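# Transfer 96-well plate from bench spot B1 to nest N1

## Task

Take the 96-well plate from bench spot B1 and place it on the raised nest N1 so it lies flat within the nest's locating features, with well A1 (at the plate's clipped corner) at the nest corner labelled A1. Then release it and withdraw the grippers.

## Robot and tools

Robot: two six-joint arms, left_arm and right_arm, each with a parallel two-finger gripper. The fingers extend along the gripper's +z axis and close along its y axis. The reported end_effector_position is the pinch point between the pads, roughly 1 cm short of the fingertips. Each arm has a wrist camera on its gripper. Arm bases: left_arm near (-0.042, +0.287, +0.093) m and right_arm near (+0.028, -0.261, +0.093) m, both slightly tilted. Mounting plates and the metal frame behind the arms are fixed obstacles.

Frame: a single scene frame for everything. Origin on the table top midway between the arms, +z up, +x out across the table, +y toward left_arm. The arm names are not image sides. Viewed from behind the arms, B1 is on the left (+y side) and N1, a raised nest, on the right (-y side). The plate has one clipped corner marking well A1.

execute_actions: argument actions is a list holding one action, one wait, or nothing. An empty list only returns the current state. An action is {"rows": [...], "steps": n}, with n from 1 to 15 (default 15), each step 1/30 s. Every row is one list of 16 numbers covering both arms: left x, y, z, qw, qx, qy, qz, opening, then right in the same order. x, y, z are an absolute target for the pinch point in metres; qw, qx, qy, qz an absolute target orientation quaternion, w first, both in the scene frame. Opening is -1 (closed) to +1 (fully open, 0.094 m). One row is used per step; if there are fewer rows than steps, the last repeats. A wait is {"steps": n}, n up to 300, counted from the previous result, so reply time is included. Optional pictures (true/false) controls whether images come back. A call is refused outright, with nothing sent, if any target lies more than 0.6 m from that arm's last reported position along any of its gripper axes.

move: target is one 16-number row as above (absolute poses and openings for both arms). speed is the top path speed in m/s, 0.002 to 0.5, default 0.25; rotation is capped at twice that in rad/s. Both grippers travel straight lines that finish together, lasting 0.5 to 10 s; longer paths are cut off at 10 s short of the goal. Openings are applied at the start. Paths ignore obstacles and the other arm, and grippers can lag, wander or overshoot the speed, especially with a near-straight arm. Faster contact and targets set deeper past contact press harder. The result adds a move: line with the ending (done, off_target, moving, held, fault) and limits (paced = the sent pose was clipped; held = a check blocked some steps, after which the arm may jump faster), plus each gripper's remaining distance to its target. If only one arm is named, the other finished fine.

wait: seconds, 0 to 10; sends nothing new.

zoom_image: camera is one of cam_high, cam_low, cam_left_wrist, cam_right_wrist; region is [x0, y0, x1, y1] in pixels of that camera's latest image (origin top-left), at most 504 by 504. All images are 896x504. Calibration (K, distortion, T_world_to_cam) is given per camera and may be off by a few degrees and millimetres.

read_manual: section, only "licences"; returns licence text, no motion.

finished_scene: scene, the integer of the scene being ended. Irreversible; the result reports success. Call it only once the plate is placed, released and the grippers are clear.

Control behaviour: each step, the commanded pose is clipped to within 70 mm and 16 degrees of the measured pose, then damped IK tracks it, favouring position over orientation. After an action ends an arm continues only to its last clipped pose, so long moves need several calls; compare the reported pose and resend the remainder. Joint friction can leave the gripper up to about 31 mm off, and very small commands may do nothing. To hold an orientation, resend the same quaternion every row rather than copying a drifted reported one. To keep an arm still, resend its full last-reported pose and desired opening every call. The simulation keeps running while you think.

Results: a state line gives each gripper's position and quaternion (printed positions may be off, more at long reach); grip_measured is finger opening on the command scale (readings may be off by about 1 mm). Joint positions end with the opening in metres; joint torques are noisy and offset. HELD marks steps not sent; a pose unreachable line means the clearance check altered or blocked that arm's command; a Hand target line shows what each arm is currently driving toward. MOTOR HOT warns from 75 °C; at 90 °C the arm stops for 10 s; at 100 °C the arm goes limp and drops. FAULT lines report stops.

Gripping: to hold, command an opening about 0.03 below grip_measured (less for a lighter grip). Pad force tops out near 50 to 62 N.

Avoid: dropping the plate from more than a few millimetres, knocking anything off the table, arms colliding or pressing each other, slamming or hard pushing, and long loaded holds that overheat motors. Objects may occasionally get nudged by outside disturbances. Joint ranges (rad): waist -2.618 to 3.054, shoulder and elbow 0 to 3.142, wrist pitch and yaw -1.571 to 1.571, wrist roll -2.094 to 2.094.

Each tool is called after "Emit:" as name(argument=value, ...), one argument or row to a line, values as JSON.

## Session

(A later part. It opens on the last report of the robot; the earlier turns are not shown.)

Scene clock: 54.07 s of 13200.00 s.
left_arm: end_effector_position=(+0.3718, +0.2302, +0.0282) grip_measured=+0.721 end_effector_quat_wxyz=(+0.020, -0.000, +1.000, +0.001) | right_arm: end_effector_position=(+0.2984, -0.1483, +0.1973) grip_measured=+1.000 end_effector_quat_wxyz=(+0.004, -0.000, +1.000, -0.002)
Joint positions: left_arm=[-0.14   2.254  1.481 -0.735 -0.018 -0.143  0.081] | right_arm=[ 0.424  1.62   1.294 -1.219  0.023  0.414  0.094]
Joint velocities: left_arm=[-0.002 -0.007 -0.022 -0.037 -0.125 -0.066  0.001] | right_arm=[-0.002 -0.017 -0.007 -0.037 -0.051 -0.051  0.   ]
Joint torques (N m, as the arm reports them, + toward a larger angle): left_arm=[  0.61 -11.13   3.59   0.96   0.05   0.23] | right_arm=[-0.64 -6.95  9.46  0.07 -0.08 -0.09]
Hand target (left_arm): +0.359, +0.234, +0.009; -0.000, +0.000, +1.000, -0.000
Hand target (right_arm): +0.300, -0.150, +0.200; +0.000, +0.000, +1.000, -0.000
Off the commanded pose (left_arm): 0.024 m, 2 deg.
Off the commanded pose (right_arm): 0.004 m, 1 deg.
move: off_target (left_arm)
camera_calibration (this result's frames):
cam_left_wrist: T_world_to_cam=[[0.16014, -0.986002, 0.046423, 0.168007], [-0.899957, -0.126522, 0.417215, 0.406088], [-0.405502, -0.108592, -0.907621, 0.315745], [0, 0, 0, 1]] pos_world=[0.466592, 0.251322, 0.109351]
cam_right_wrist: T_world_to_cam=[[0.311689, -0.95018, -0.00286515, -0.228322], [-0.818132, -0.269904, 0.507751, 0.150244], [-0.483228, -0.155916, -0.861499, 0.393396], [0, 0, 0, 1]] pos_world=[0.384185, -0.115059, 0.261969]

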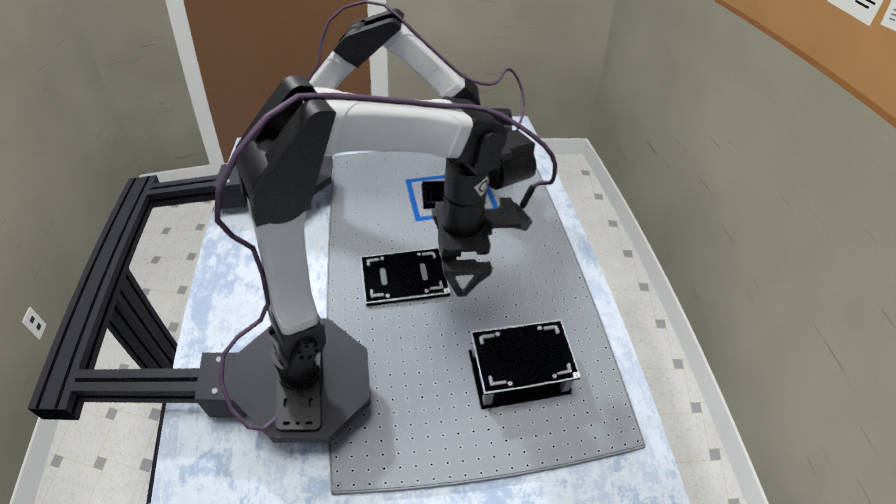

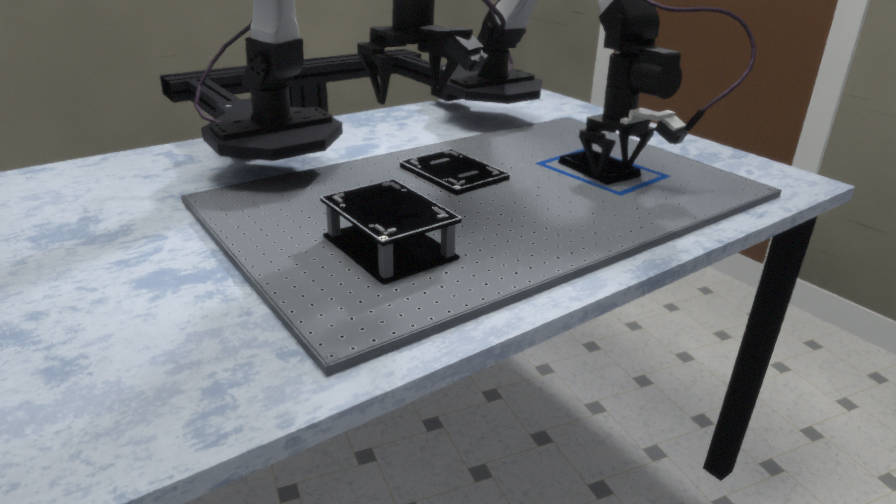

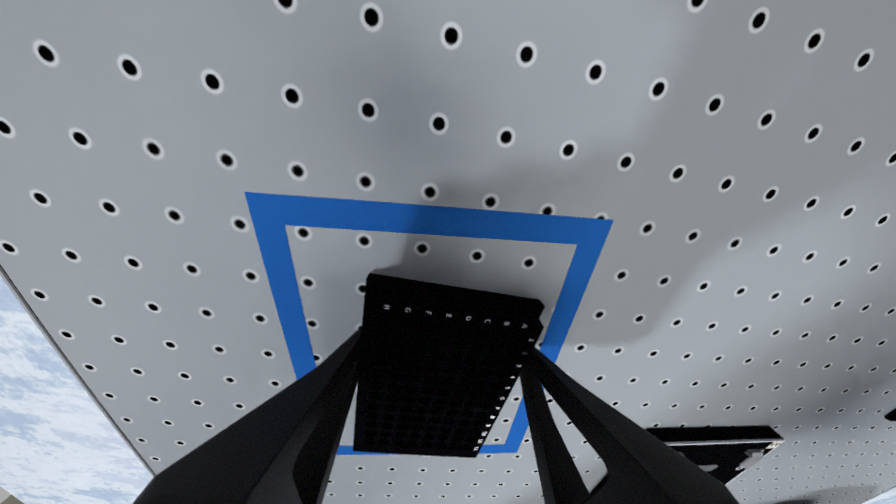

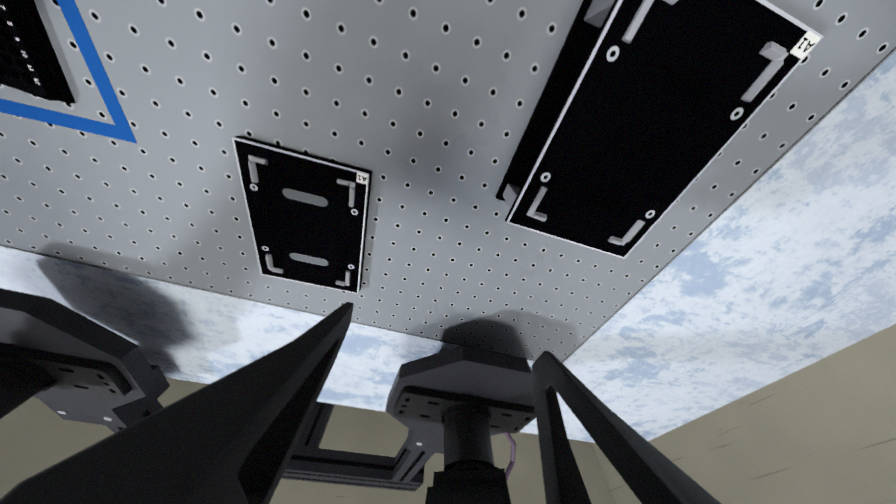

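Emit:
move(
  target=[0.37,0.23,0.09,0,0,1,0,0.68, 0.30,-0.25,0.25,0,0,1,0,1],
  speed=0.15,
)

Emit:
move(
  target=[0.40,-0.04,0.09,0,0,1,0,0.68, 0.30,-0.25,0.25,0,0,1,0,1],
  speed=0.2,
)

Scene clock: 64.17 s of 13200.00 s.
left_arm: end_effector_position=(+0.3632, +0.2319, +0.0770) grip_measured=+0.721 end_effector_quat_wxyz=(-0.013, +0.000, +1.000, +0.006) | right_arm: end_effector_position=(+0.2989, -0.2497, +0.2440) grip_measured=+1.000 end_effector_quat_wxyz=(+0.001, +0.002, +1.000, -0.007)
Joint positions: left_arm=[-0.14   2.195  1.597 -0.977 -0.018 -0.143  0.081] | right_arm=[ 0.07   1.534  1.396 -1.407  0.023  0.065  0.094]
Joint velocities: left_arm=[ 0.002 -0.022  0.007 -0.066 -0.051 -0.022 -0.001] | right_arm=[-0.007 -0.007 -0.007 -0.037  0.066 -0.081  0.   ]
Joint torques (N m, as the arm reports them, + toward a larger angle): left_arm=[  0.1  -14.72   8.41   0.28   0.06   0.16] | right_arm=[-0.48 -7.25  9.23  0.04 -0.03 -0.09]
Hand target (left_arm): +0.370, +0.230, +0.090; +0.000, +0.000, +1.000, -0.000
Hand target (right_arm): +0.298, -0.252, +0.250; +0.003, +0.000, +1.000, -0.007
Off the commanded pose (left_arm): 0.015 m, 2 deg.
Off the commanded pose (right_arm): 0.006 m, 1 deg.
After step 90, 5.77 s passed at rest.
move: off_target (left_arm)
camera_calibration (this result's frames):
cam_left_wrist: T_world_to_cam=[[0.161936, -0.986454, 0.0261636, 0.16981], [-0.87021, -0.130251, 0.475151, 0.363845], [-0.465307, -0.0997118, -0.879515, 0.374183], [0, 0, 0, 1]] pos_world=[0.463233, 0.252212, 0.151776]
cam_right_wrist: T_world_to_cam=[[0.307087, -0.95167, 0.00471883, -0.325605], [-0.815861, -0.260704, 0.516143, 0.0991009], [-0.489968, -0.162351, -0.856489, 0.417302], [0, 0, 0, 1]] pos_world=[0.385306, -0.216283, 0.307801]

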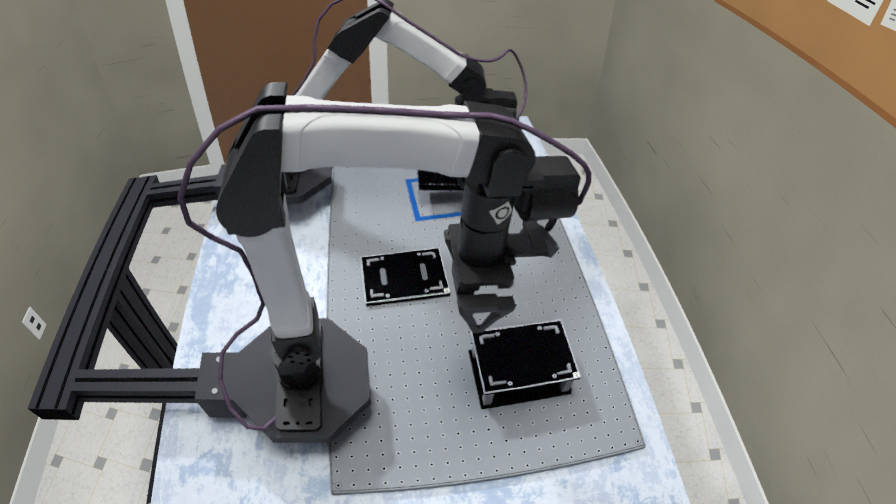

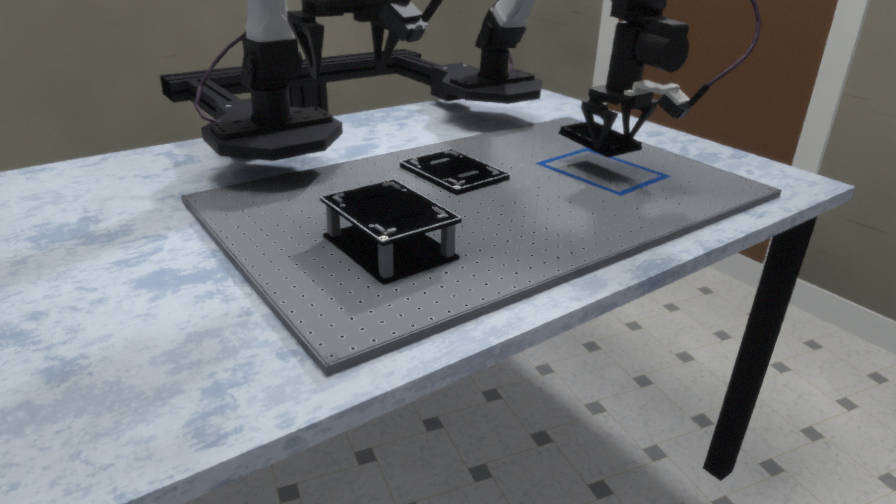

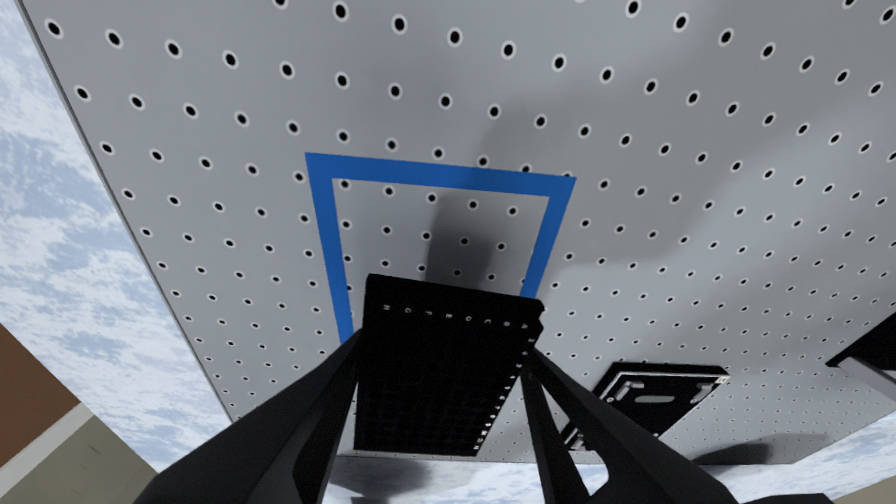

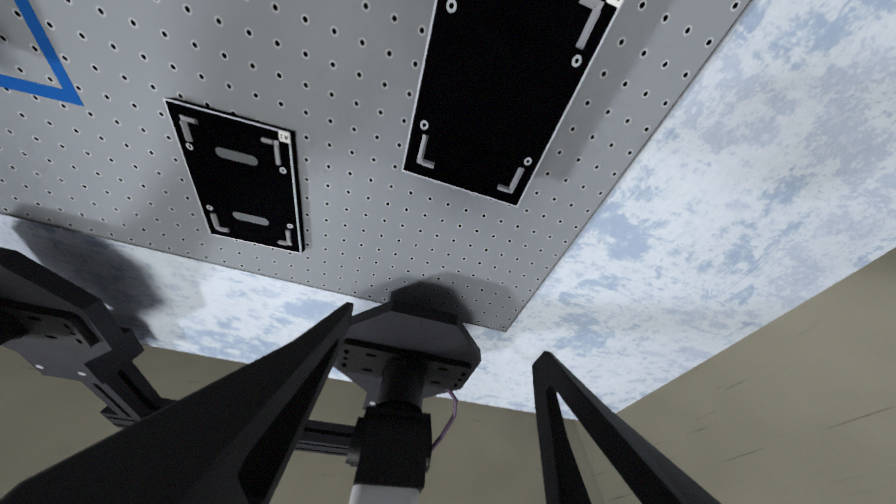

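Scene clock: 66.17 s of 13200.00 s.
left_arm: end_effector_position=(+0.3987, -0.0431, +0.0932) grip_measured=+0.721 end_effector_quat_wxyz=(+0.049, +0.006, +0.998, -0.037) | right_arm: end_effector_position=(+0.3002, -0.2486, +0.2474) grip_measured=+1.000 end_effector_quat_wxyz=(+0.004, +0.000, +1.000, -0.004)
Joint positions: left_arm=[-0.646  2.834  2.829 -1.427 -0.018 -0.635  0.081] | right_arm=[ 0.07   1.534  1.409 -1.414  0.016  0.061  0.094]
Joint velocities: left_arm=[-0.007  0.017  0.022 -0.051 -0.066 -0.022 -0.001] | right_arm=[-0.002  0.007  0.012  0.037 -0.007  0.007  0.   ]
Joint torques (N m, as the arm reports them, + toward a larger angle): left_arm=[  0.13 -15.99   8.99   0.66  -0.15   0.09] | right_arm=[-0.58 -6.19  9.29  0.07 -0.12 -0.1 ]
Hand target (left_arm): +0.400, -0.041, +0.090; +0.047, -0.001, +0.998, -0.034
Hand target (right_arm): +0.300, -0.250, +0.250; +0.000, +0.000, +1.000, -0.000
Off the commanded pose (left_arm): 0.005 m, 7 deg.
Off the commanded pose (right_arm): 0.003 m, 1 deg.
elbow stopped short (left arm): the move would have taken joint 3 (elbow) straighter than the controller allows; a more bent joint 3 avoids this.
move: off_target (left_arm)
camera_calibration (this result's frames):
cam_left_wrist: T_world_to_cam=[[0.14213, -0.981098, 0.131325, -0.109342], [-0.92395, -0.0838958, 0.373201, 0.384068], [-0.355129, -0.174381, -0.918409, 0.334043], [0, 0, 0, 1]] pos_world=[0.489028, -0.0168034, 0.177813]
cam_right_wrist: T_world_to_cam=[[0.310315, -0.950634, 0.0000699234, -0.324454], [-0.81806, -0.267001, 0.5094, 0.0994534], [-0.484234, -0.158131, -0.86053, 0.421296], [0, 0, 0, 1]] pos_world=[0.386047, -0.215263, 0.311899]

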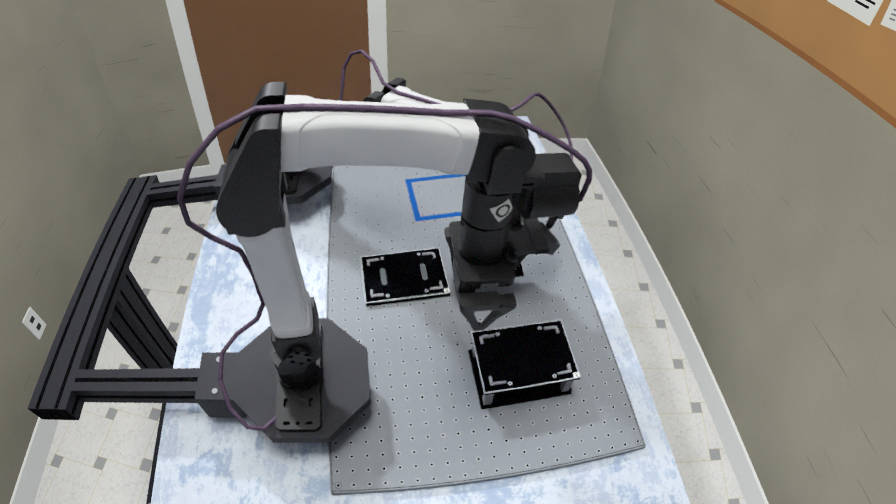

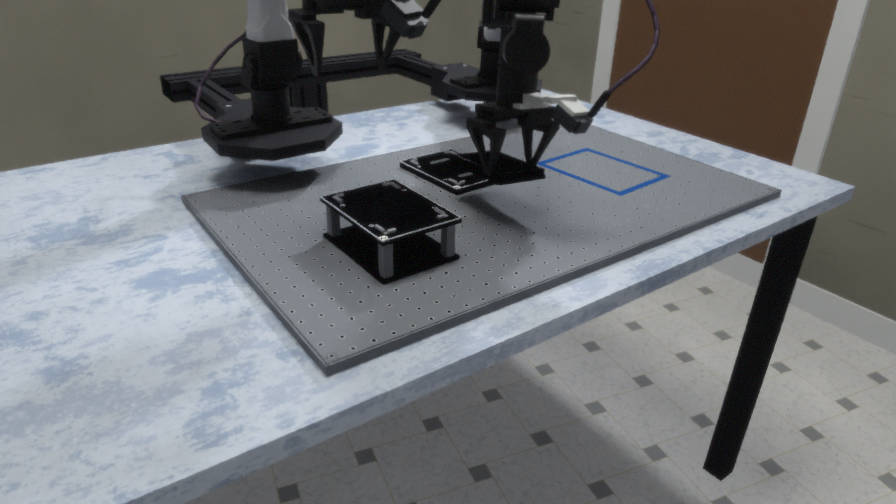

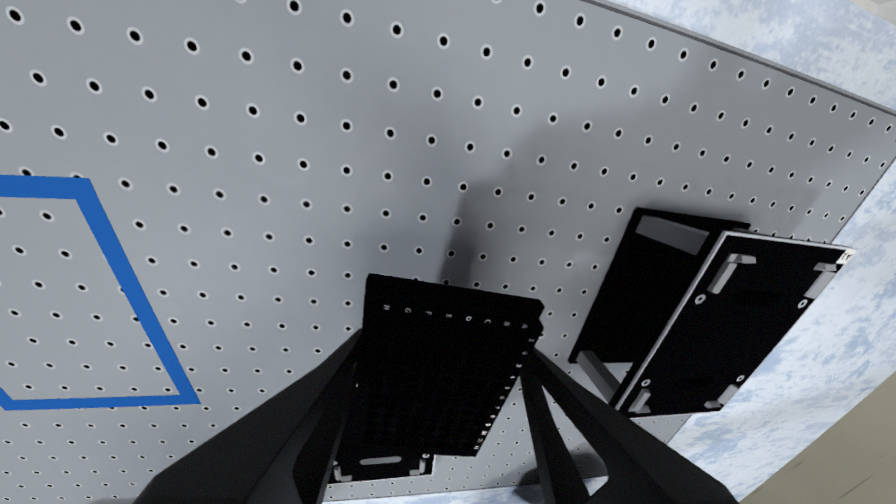

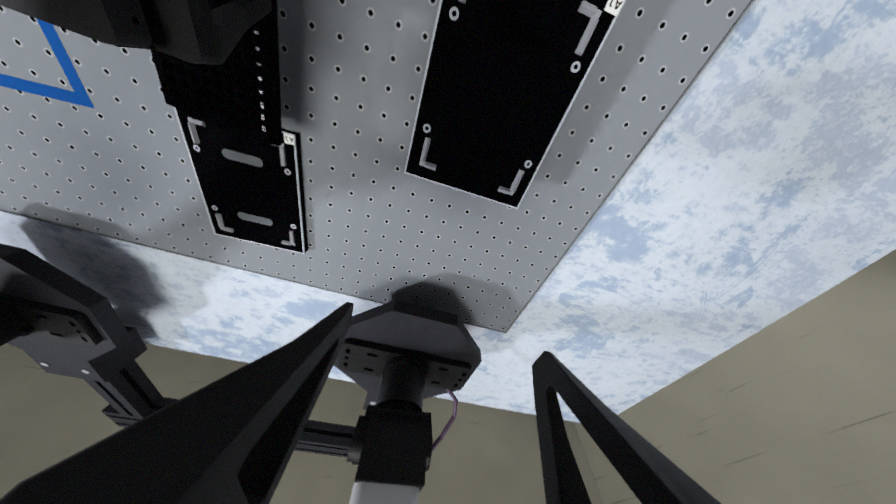

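Emit:
move(
  target=[0.40,-0.03,0.03,0,0,1,0,0.68, 0.30,-0.25,0.25,0,0,1,0,1],
  speed=0.08,
)

Scene clock: 74.10 s of 13200.00 s.
left_arm: end_effector_position=(+0.3902, -0.0297, +0.0352) grip_measured=+0.721 end_effector_quat_wxyz=(+0.005, +0.000, +1.000, -0.006) | right_arm: end_effector_position=(+0.3002, -0.2486, +0.2474) grip_measured=+1.000 end_effector_quat_wxyz=(+0.004, +0.000, +1.000, -0.004)
Joint positions: left_arm=[-0.633  2.945  2.829 -1.423 -0.016 -0.635  0.081] | right_arm=[ 0.07   1.534  1.409 -1.414  0.016  0.061  0.094]
Joint velocities: left_arm=[-0.007 -0.012  0.007 -0.081 -0.022  0.037  0.001] | right_arm=[-0.002 -0.022 -0.027 -0.022  0.007 -0.007  0.   ]
Joint torques (N m, as the arm reports them, + toward a larger angle): left_arm=[  0.53 -15.87   8.92   0.75  -0.1    0.24] | right_arm=[-0.58 -6.16  9.31  0.07 -0.12 -0.09]
Hand target (left_arm): +0.399, -0.029, +0.030; +0.015, +0.001, +1.000, -0.012
Hand target (right_arm): +0.300, -0.250, +0.250; +0.000, +0.000, +1.000, -0.000
Off the commanded pose (left_arm): 0.011 m, 1 deg.
Off the commanded pose (right_arm): 0.003 m, 1 deg.
elbow stopped short (left arm): the move would have taken joint 3 (elbow) straighter than the controller allows; a more bent joint 3 avoids this.
After step 90, 3.83 s passed at rest.
move: off_target (left_arm)
camera_calibration (this result's frames):
cam_left_wrist: T_world_to_cam=[[0.160439, -0.985449, 0.0561284, -0.091996], [-0.887474, -0.119131, 0.445194, 0.3812], [-0.432029, -0.121239, -0.893674, 0.310785], [0, 0, 0, 1]] pos_world=[0.487333, -0.00756515, 0.113196]
cam_right_wrist: T_world_to_cam=[[0.310315, -0.950634, 0.0000699234, -0.324454], [-0.81806, -0.267001, 0.5094, 0.0994534], [-0.484234, -0.158131, -0.86053, 0.421296], [0, 0, 0, 1]] pos_world=[0.386047, -0.215263, 0.311899]

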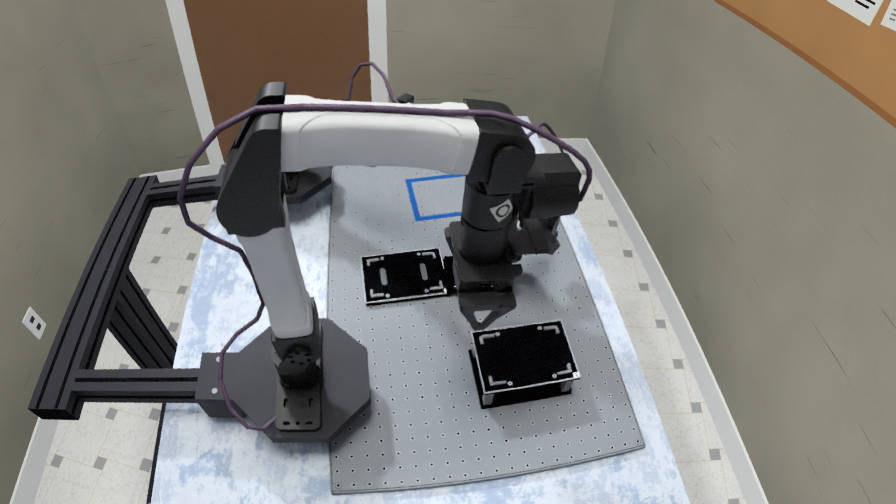

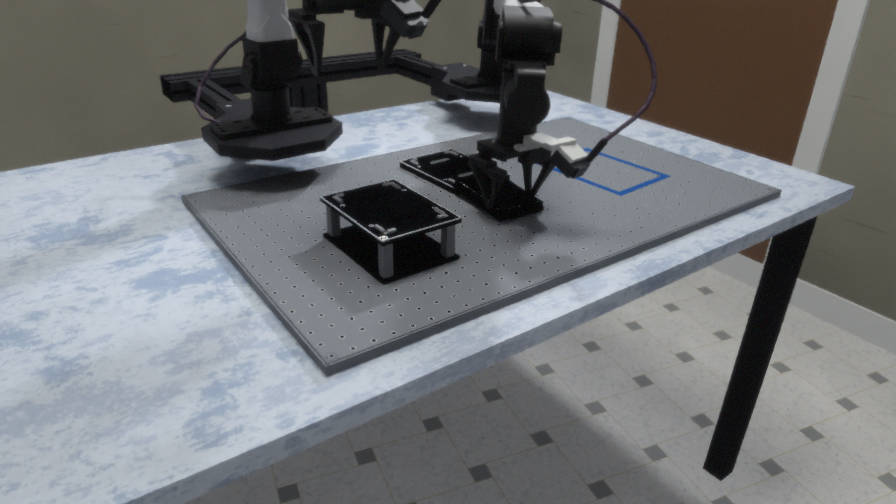

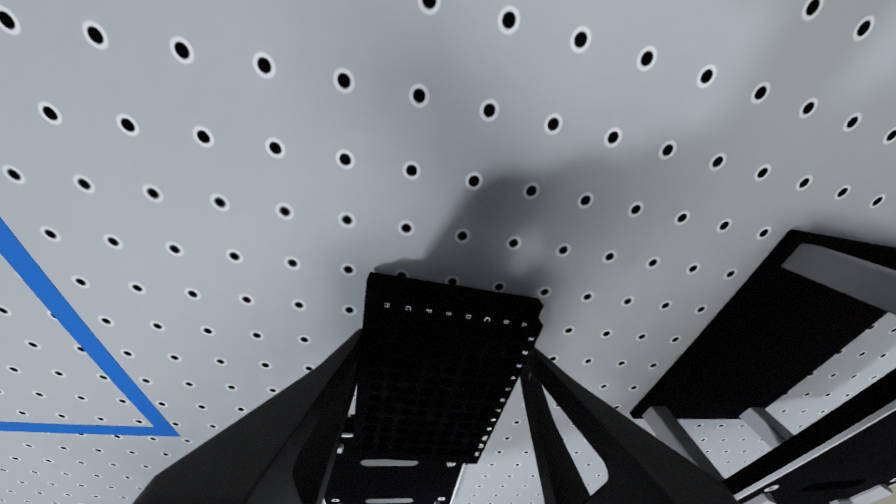

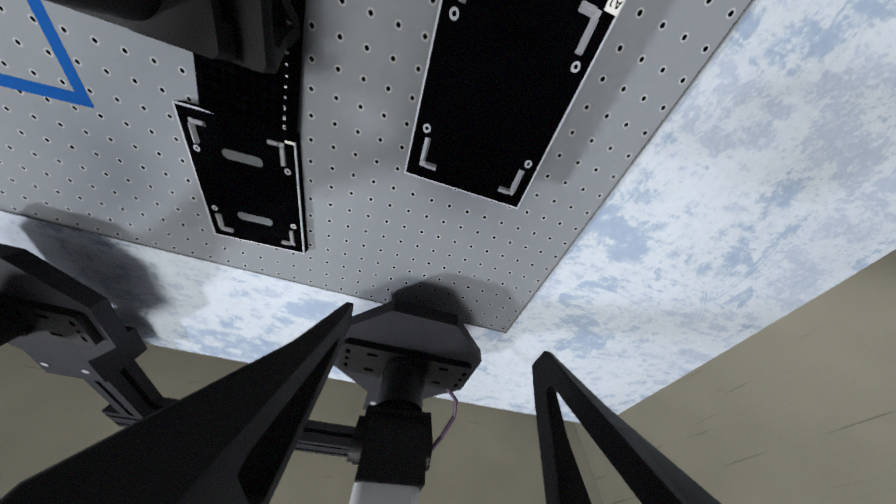

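Close enough; release, then lift left away.

Emit:
move(
  target=[0.40,-0.03,0.03,0,0,1,0,1, 0.30,-0.25,0.25,0,0,1,0,1],
)

Emit:
move(
  target=[0.38,-0.02,0.12,0,0,1,0,1, 0.30,-0.25,0.25,0,0,1,0,1],
  speed=0.15,
)

Emit:
move(
  target=[0.25,0.30,0.2,0,0,1,0,1, 0.39,-0.03,0.12,0,0,1,0,1],
)

Scene clock: 80.80 s of 13200.00 s.
left_arm: end_effector_position=(+0.3912, -0.0304, +0.0352) grip_measured=+1.000 end_effector_quat_wxyz=(+0.007, +0.000, +1.000, -0.007) | right_arm: end_effector_position=(+0.3002, -0.2486, +0.2474) grip_measured=+1.000 end_effector_quat_wxyz=(+0.004, +0.000, +1.000, -0.004)
Joint positions: left_arm=[-0.633  2.945  2.829 -1.418 -0.016 -0.635  0.094] | right_arm=[ 0.07   1.534  1.409 -1.414  0.016  0.061  0.094]
Joint velocities: left_arm=[-0.007  0.002 -0.017  0.066  0.037  0.022  0.   ] | right_arm=[-0.002 -0.002  0.007 -0.051 -0.095 -0.037  0.   ]
Joint torques (N m, as the arm reports them, + toward a larger angle): left_arm=[  0.51 -15.96   8.95   0.72  -0.13   0.22] | right_arm=[-0.58 -6.16  9.31  0.07 -0.12 -0.09]
Hand target (left_arm): +0.399, -0.029, +0.030; +0.016, -0.000, +1.000, -0.012
Hand target (right_arm): +0.300, -0.250, +0.250; +0.000, +0.000, +1.000, -0.000
Off the commanded pose (left_arm): 0.010 m, 1 deg.
Off the commanded pose (right_arm): 0.003 m, 1 deg.
elbow stopped short (left arm): the move would have taken joint 3 (elbow) straighter than the controller allows; a more bent joint 3 avoids this.
After step 90, 3.00 s passed at rest.
move: done
camera_calibration (this result's frames):
cam_left_wrist: T_world_to_cam=[[0.160304, -0.985262, 0.0596694, -0.0929339], [-0.889232, -0.117912, 0.441999, 0.382812], [-0.428449, -0.123914, -0.895029, 0.309707], [0, 0, 0, 1]] pos_world=[0.488, -0.00804918, 0.113539]
cam_right_wrist: T_world_to_cam=[[0.310315, -0.950634, 0.0000699234, -0.324454], [-0.81806, -0.267001, 0.5094, 0.0994534], [-0.484234, -0.158131, -0.86053, 0.421296], [0, 0, 0, 1]] pos_world=[0.386047, -0.215263, 0.311899]

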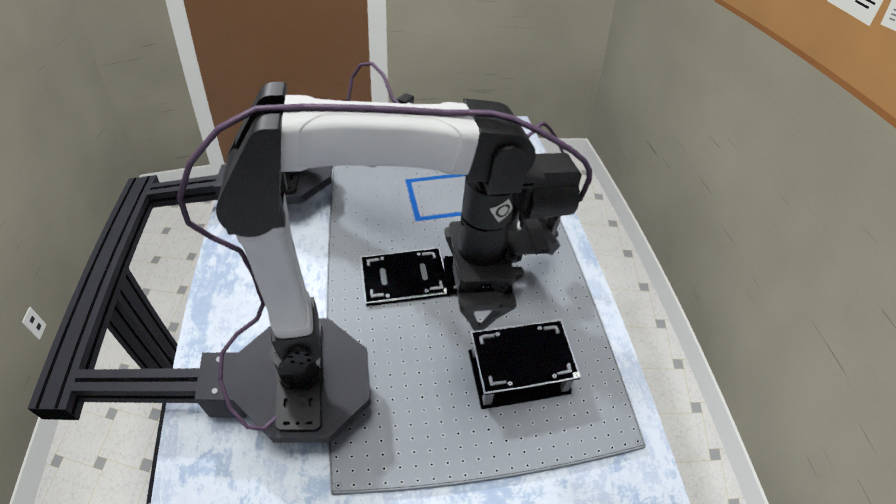

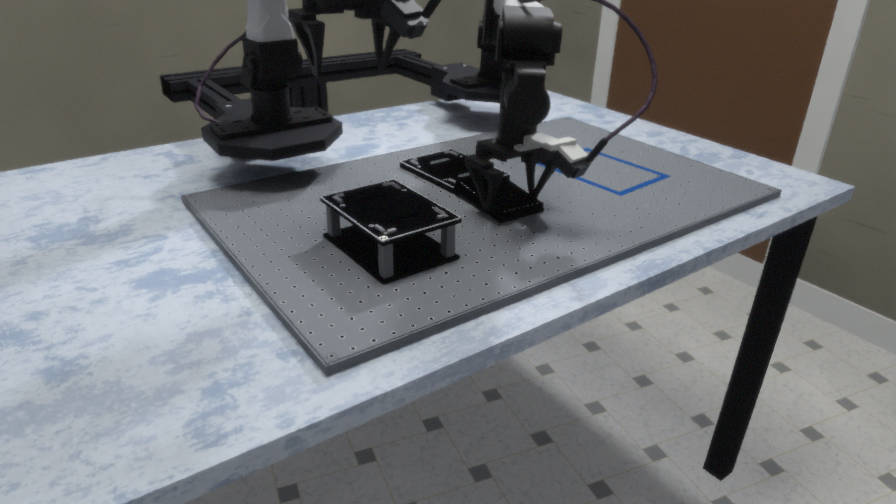

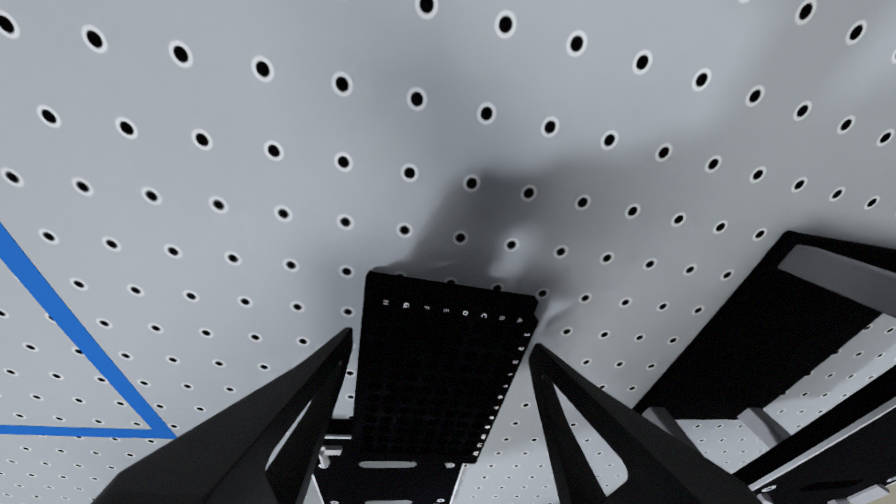

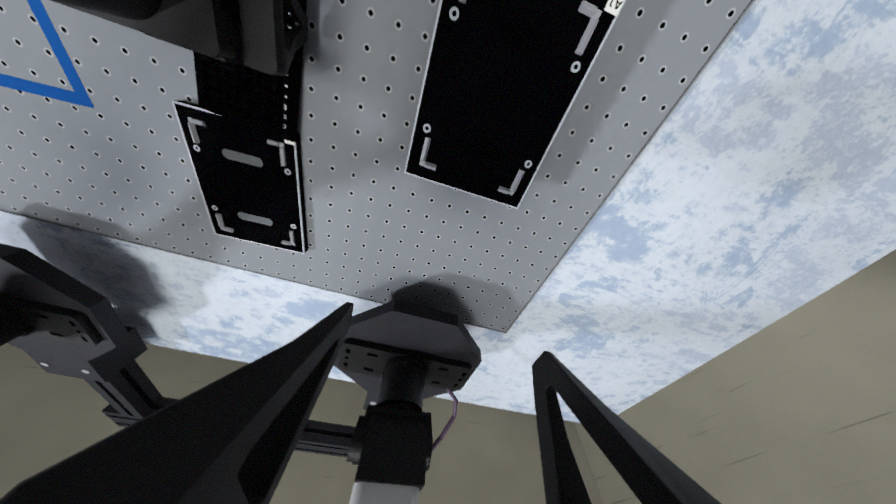

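Scene clock: 81.83 s of 13200.00 s.
left_arm: end_effector_position=(+0.3847, -0.0235, +0.1229) grip_measured=+1.000 end_effector_quat_wxyz=(+0.026, -0.000, +0.999, -0.021) | right_arm: end_effector_position=(+0.3002, -0.2486, +0.2474) grip_measured=+1.000 end_effector_quat_wxyz=(+0.004, +0.000, +1.000, -0.004)
Joint positions: left_arm=[-0.633  2.771  2.829 -1.546 -0.016 -0.635  0.094] | right_arm=[ 0.07   1.534  1.409 -1.414  0.016  0.061  0.094]
Joint velocities: left_arm=[-0.002  0.017  0.007 -0.007  0.037  0.022  0.   ] | right_arm=[-0.007  0.017 -0.002 -0.007 -0.007  0.022  0.   ]
Joint torques (N m, as the arm reports them, + toward a larger angle): left_arm=[ -0.25 -17.22   5.78   0.49  -0.12   0.13] | right_arm=[-0.58 -6.17  9.31  0.07 -0.12 -0.09]
Hand target (left_arm): +0.380, -0.020, +0.120; +0.016, -0.000, +1.000, -0.012
Hand target (right_arm): +0.300, -0.250, +0.250; +0.000, +0.000, +1.000, -0.000
Off the commanded pose (left_arm): 0.007 m, 4 deg.
Off the commanded pose (right_arm): 0.003 m, 1 deg.
elbow stopped short (left arm): the move would have taken joint 3 (elbow) straighter than the controller allows; a more bent joint 3 avoids this.
joint sent to its limit (left arm) — the command would take joint 4 (wrist pitch) past its lower limit, so that joint was sent only as far as its limit.
move: off_target (left_arm)
camera_calibration (this result's frames):
cam_left_wrist: T_world_to_cam=[[0.15839, -0.983054, 0.0922912, -0.0935035], [-0.904858, -0.10711, 0.412018, 0.349029], [-0.39515, -0.14877, -0.90649, 0.374288], [0, 0, 0, 1]] pos_world=[0.478532, 0.00114852, 0.204112]
cam_right_wrist: T_world_to_cam=[[0.310315, -0.950634, 0.0000699234, -0.324454], [-0.81806, -0.267001, 0.5094, 0.0994534], [-0.484234, -0.158131, -0.86053, 0.421296], [0, 0, 0, 1]] pos_world=[0.386047, -0.215263, 0.311899]

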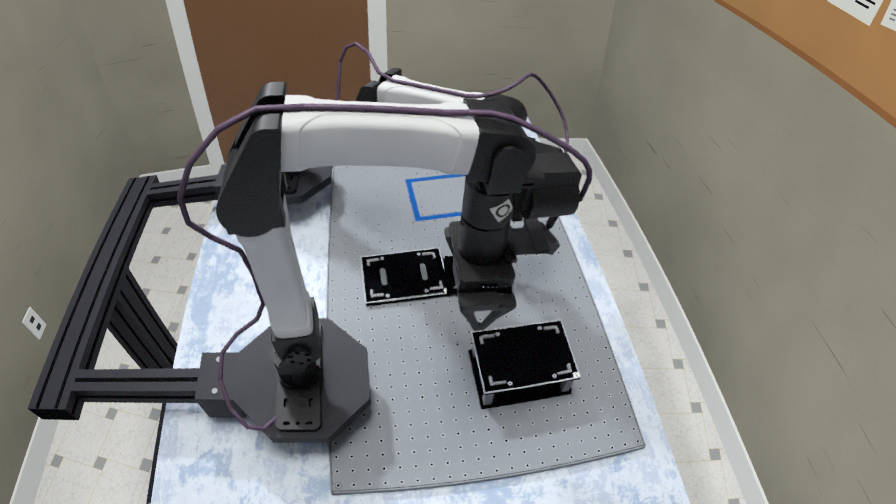

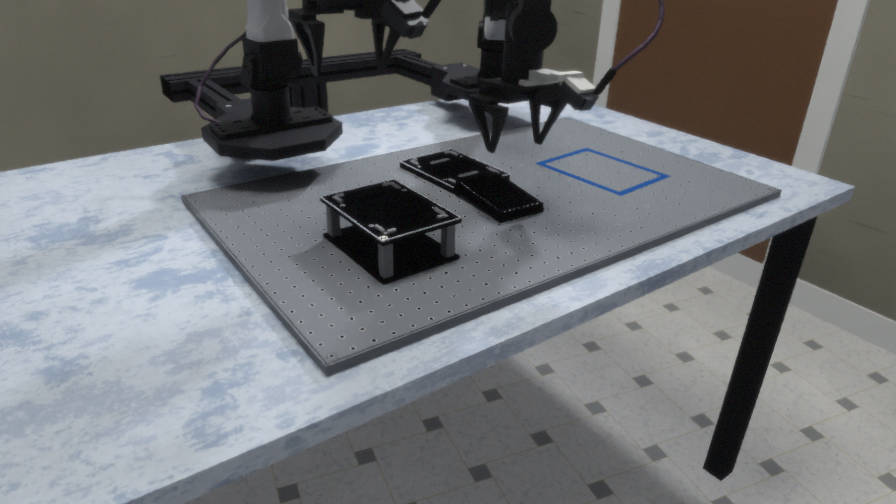

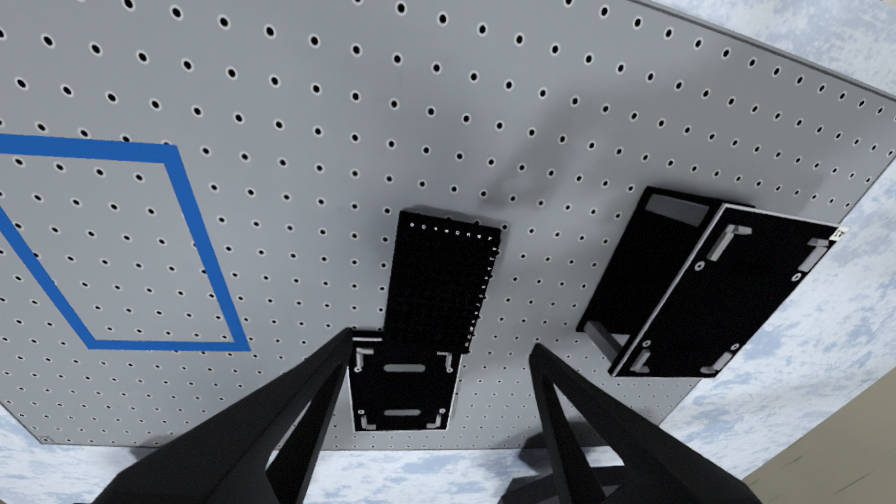

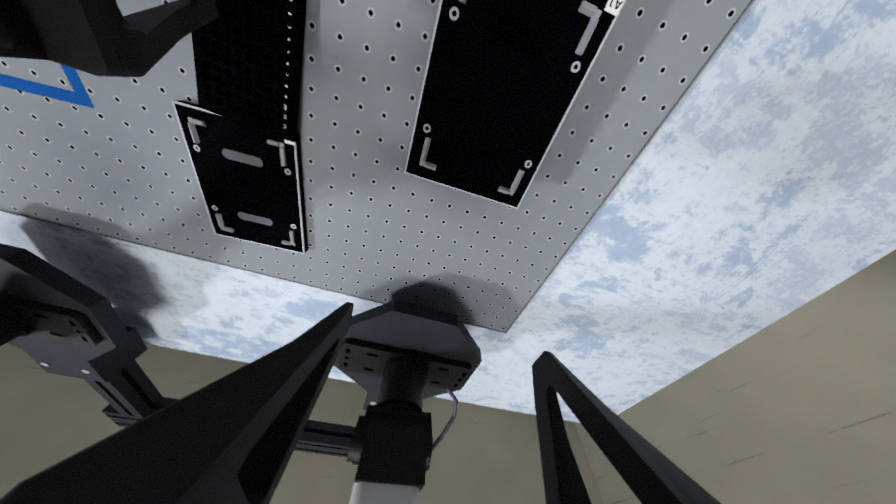

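Scene clock: 83.93 s of 13200.00 s.
left_arm: end_effector_position=(+0.2614, +0.3024, +0.2033) grip_measured=+1.000 end_effector_quat_wxyz=(+0.007, -0.004, +1.000, +0.005) | right_arm: end_effector_position=(+0.3925, -0.0334, +0.1226) grip_measured=+1.000 end_effector_quat_wxyz=(-0.007, -0.003, +1.000, +0.004)
Joint positions: left_arm=[ 0.043  1.645  1.351 -1.237 -0.014  0.033  0.094] | right_arm=[ 0.57   2.212  1.804 -1.152  0.004  0.555  0.094]
Joint velocities: left_arm=[-0.017  0.012 -0.002  0.007 -0.022 -0.007  0.   ] | right_arm=[-0.002 -0.012 -0.007 -0.066 -0.007  0.066  0.   ]
Joint torques (N m, as the arm reports them, + toward a larger angle): left_arm=[ 0.36 -9.78  4.77  0.42  0.04  0.23] | right_arm=[  1.21 -12.06   9.11   0.28  -0.05   0.1 ]
Hand target (left_arm): +0.250, +0.302, +0.200; -0.005, +0.001, +1.000, +0.001
Hand target (right_arm): +0.395, -0.028, +0.122; -0.004, -0.000, +1.000, +0.009
Off the commanded pose (left_arm): 0.012 m, 1 deg.
Off the commanded pose (right_arm): 0.005 m, 1 deg.
move: off_target (left_arm)
camera_calibration (this result's frames):
cam_left_wrist: T_world_to_cam=[[0.168062, -0.985121, 0.0359466, 0.248537], [-0.888024, -0.135464, 0.43939, 0.237948], [-0.427983, -0.105766, -0.897577, 0.440704], [0, 0, 0, 1]] pos_world=[0.358148, 0.323684, 0.28208]
cam_right_wrist: T_world_to_cam=[[0.316659, -0.948268, -0.0226835, -0.148194], [-0.804809, -0.281255, 0.522665, 0.288645], [-0.502006, -0.14725, -0.852236, 0.398981], [0, 0, 0, 1]] pos_world=[0.479522, -0.000594352, 0.1858]

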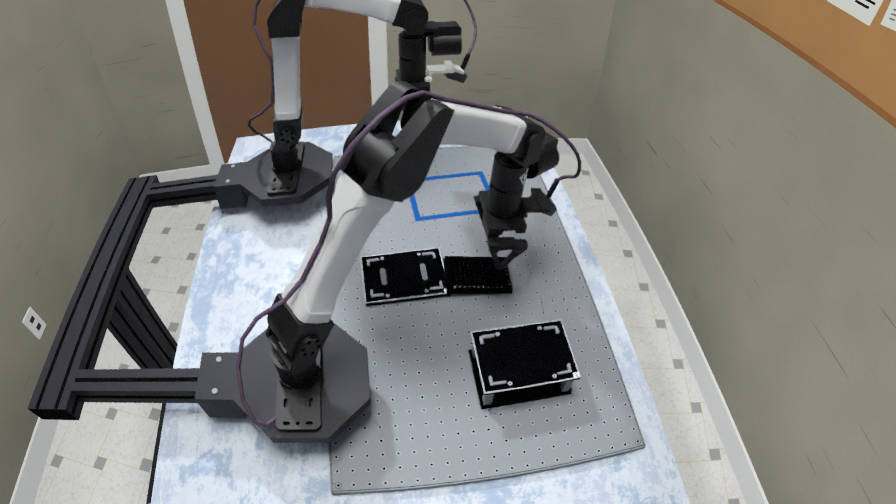

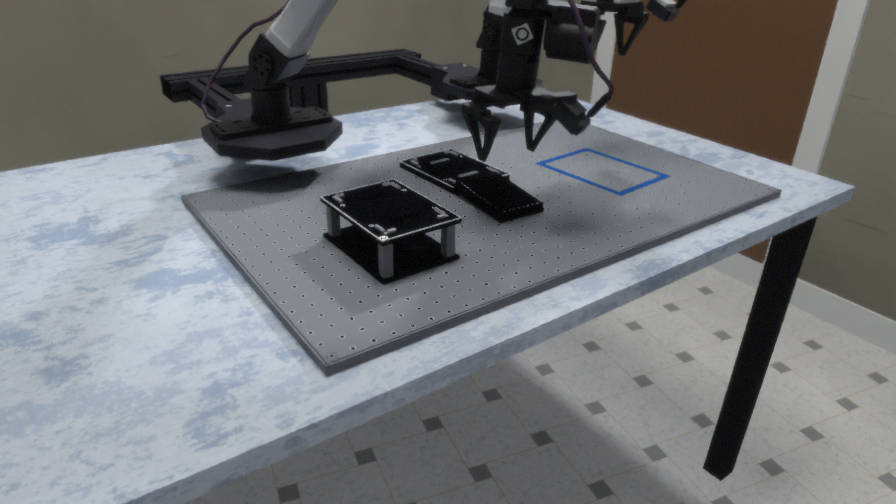

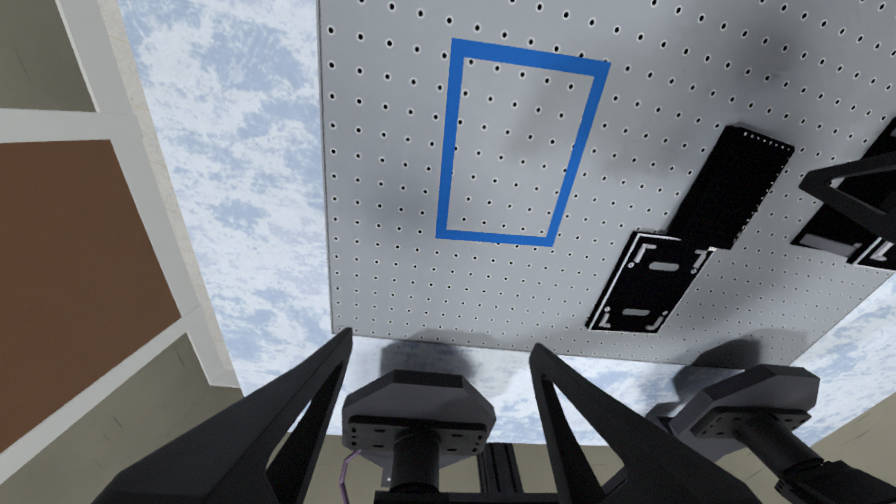

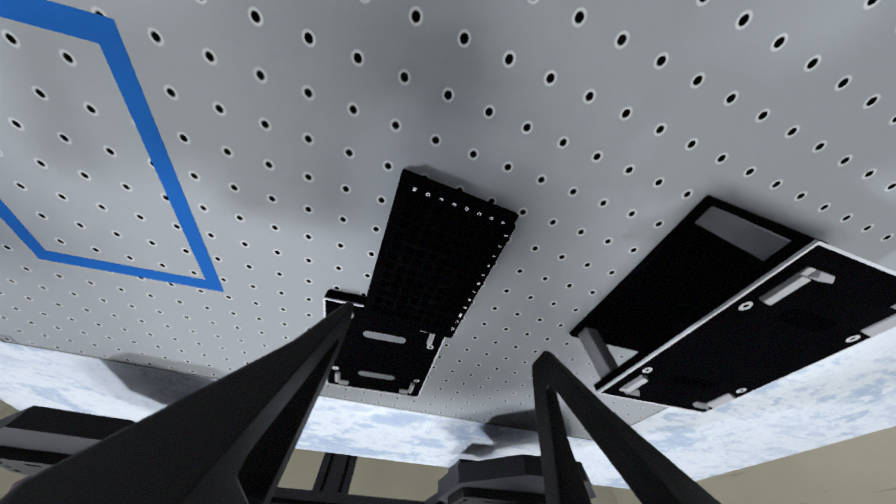

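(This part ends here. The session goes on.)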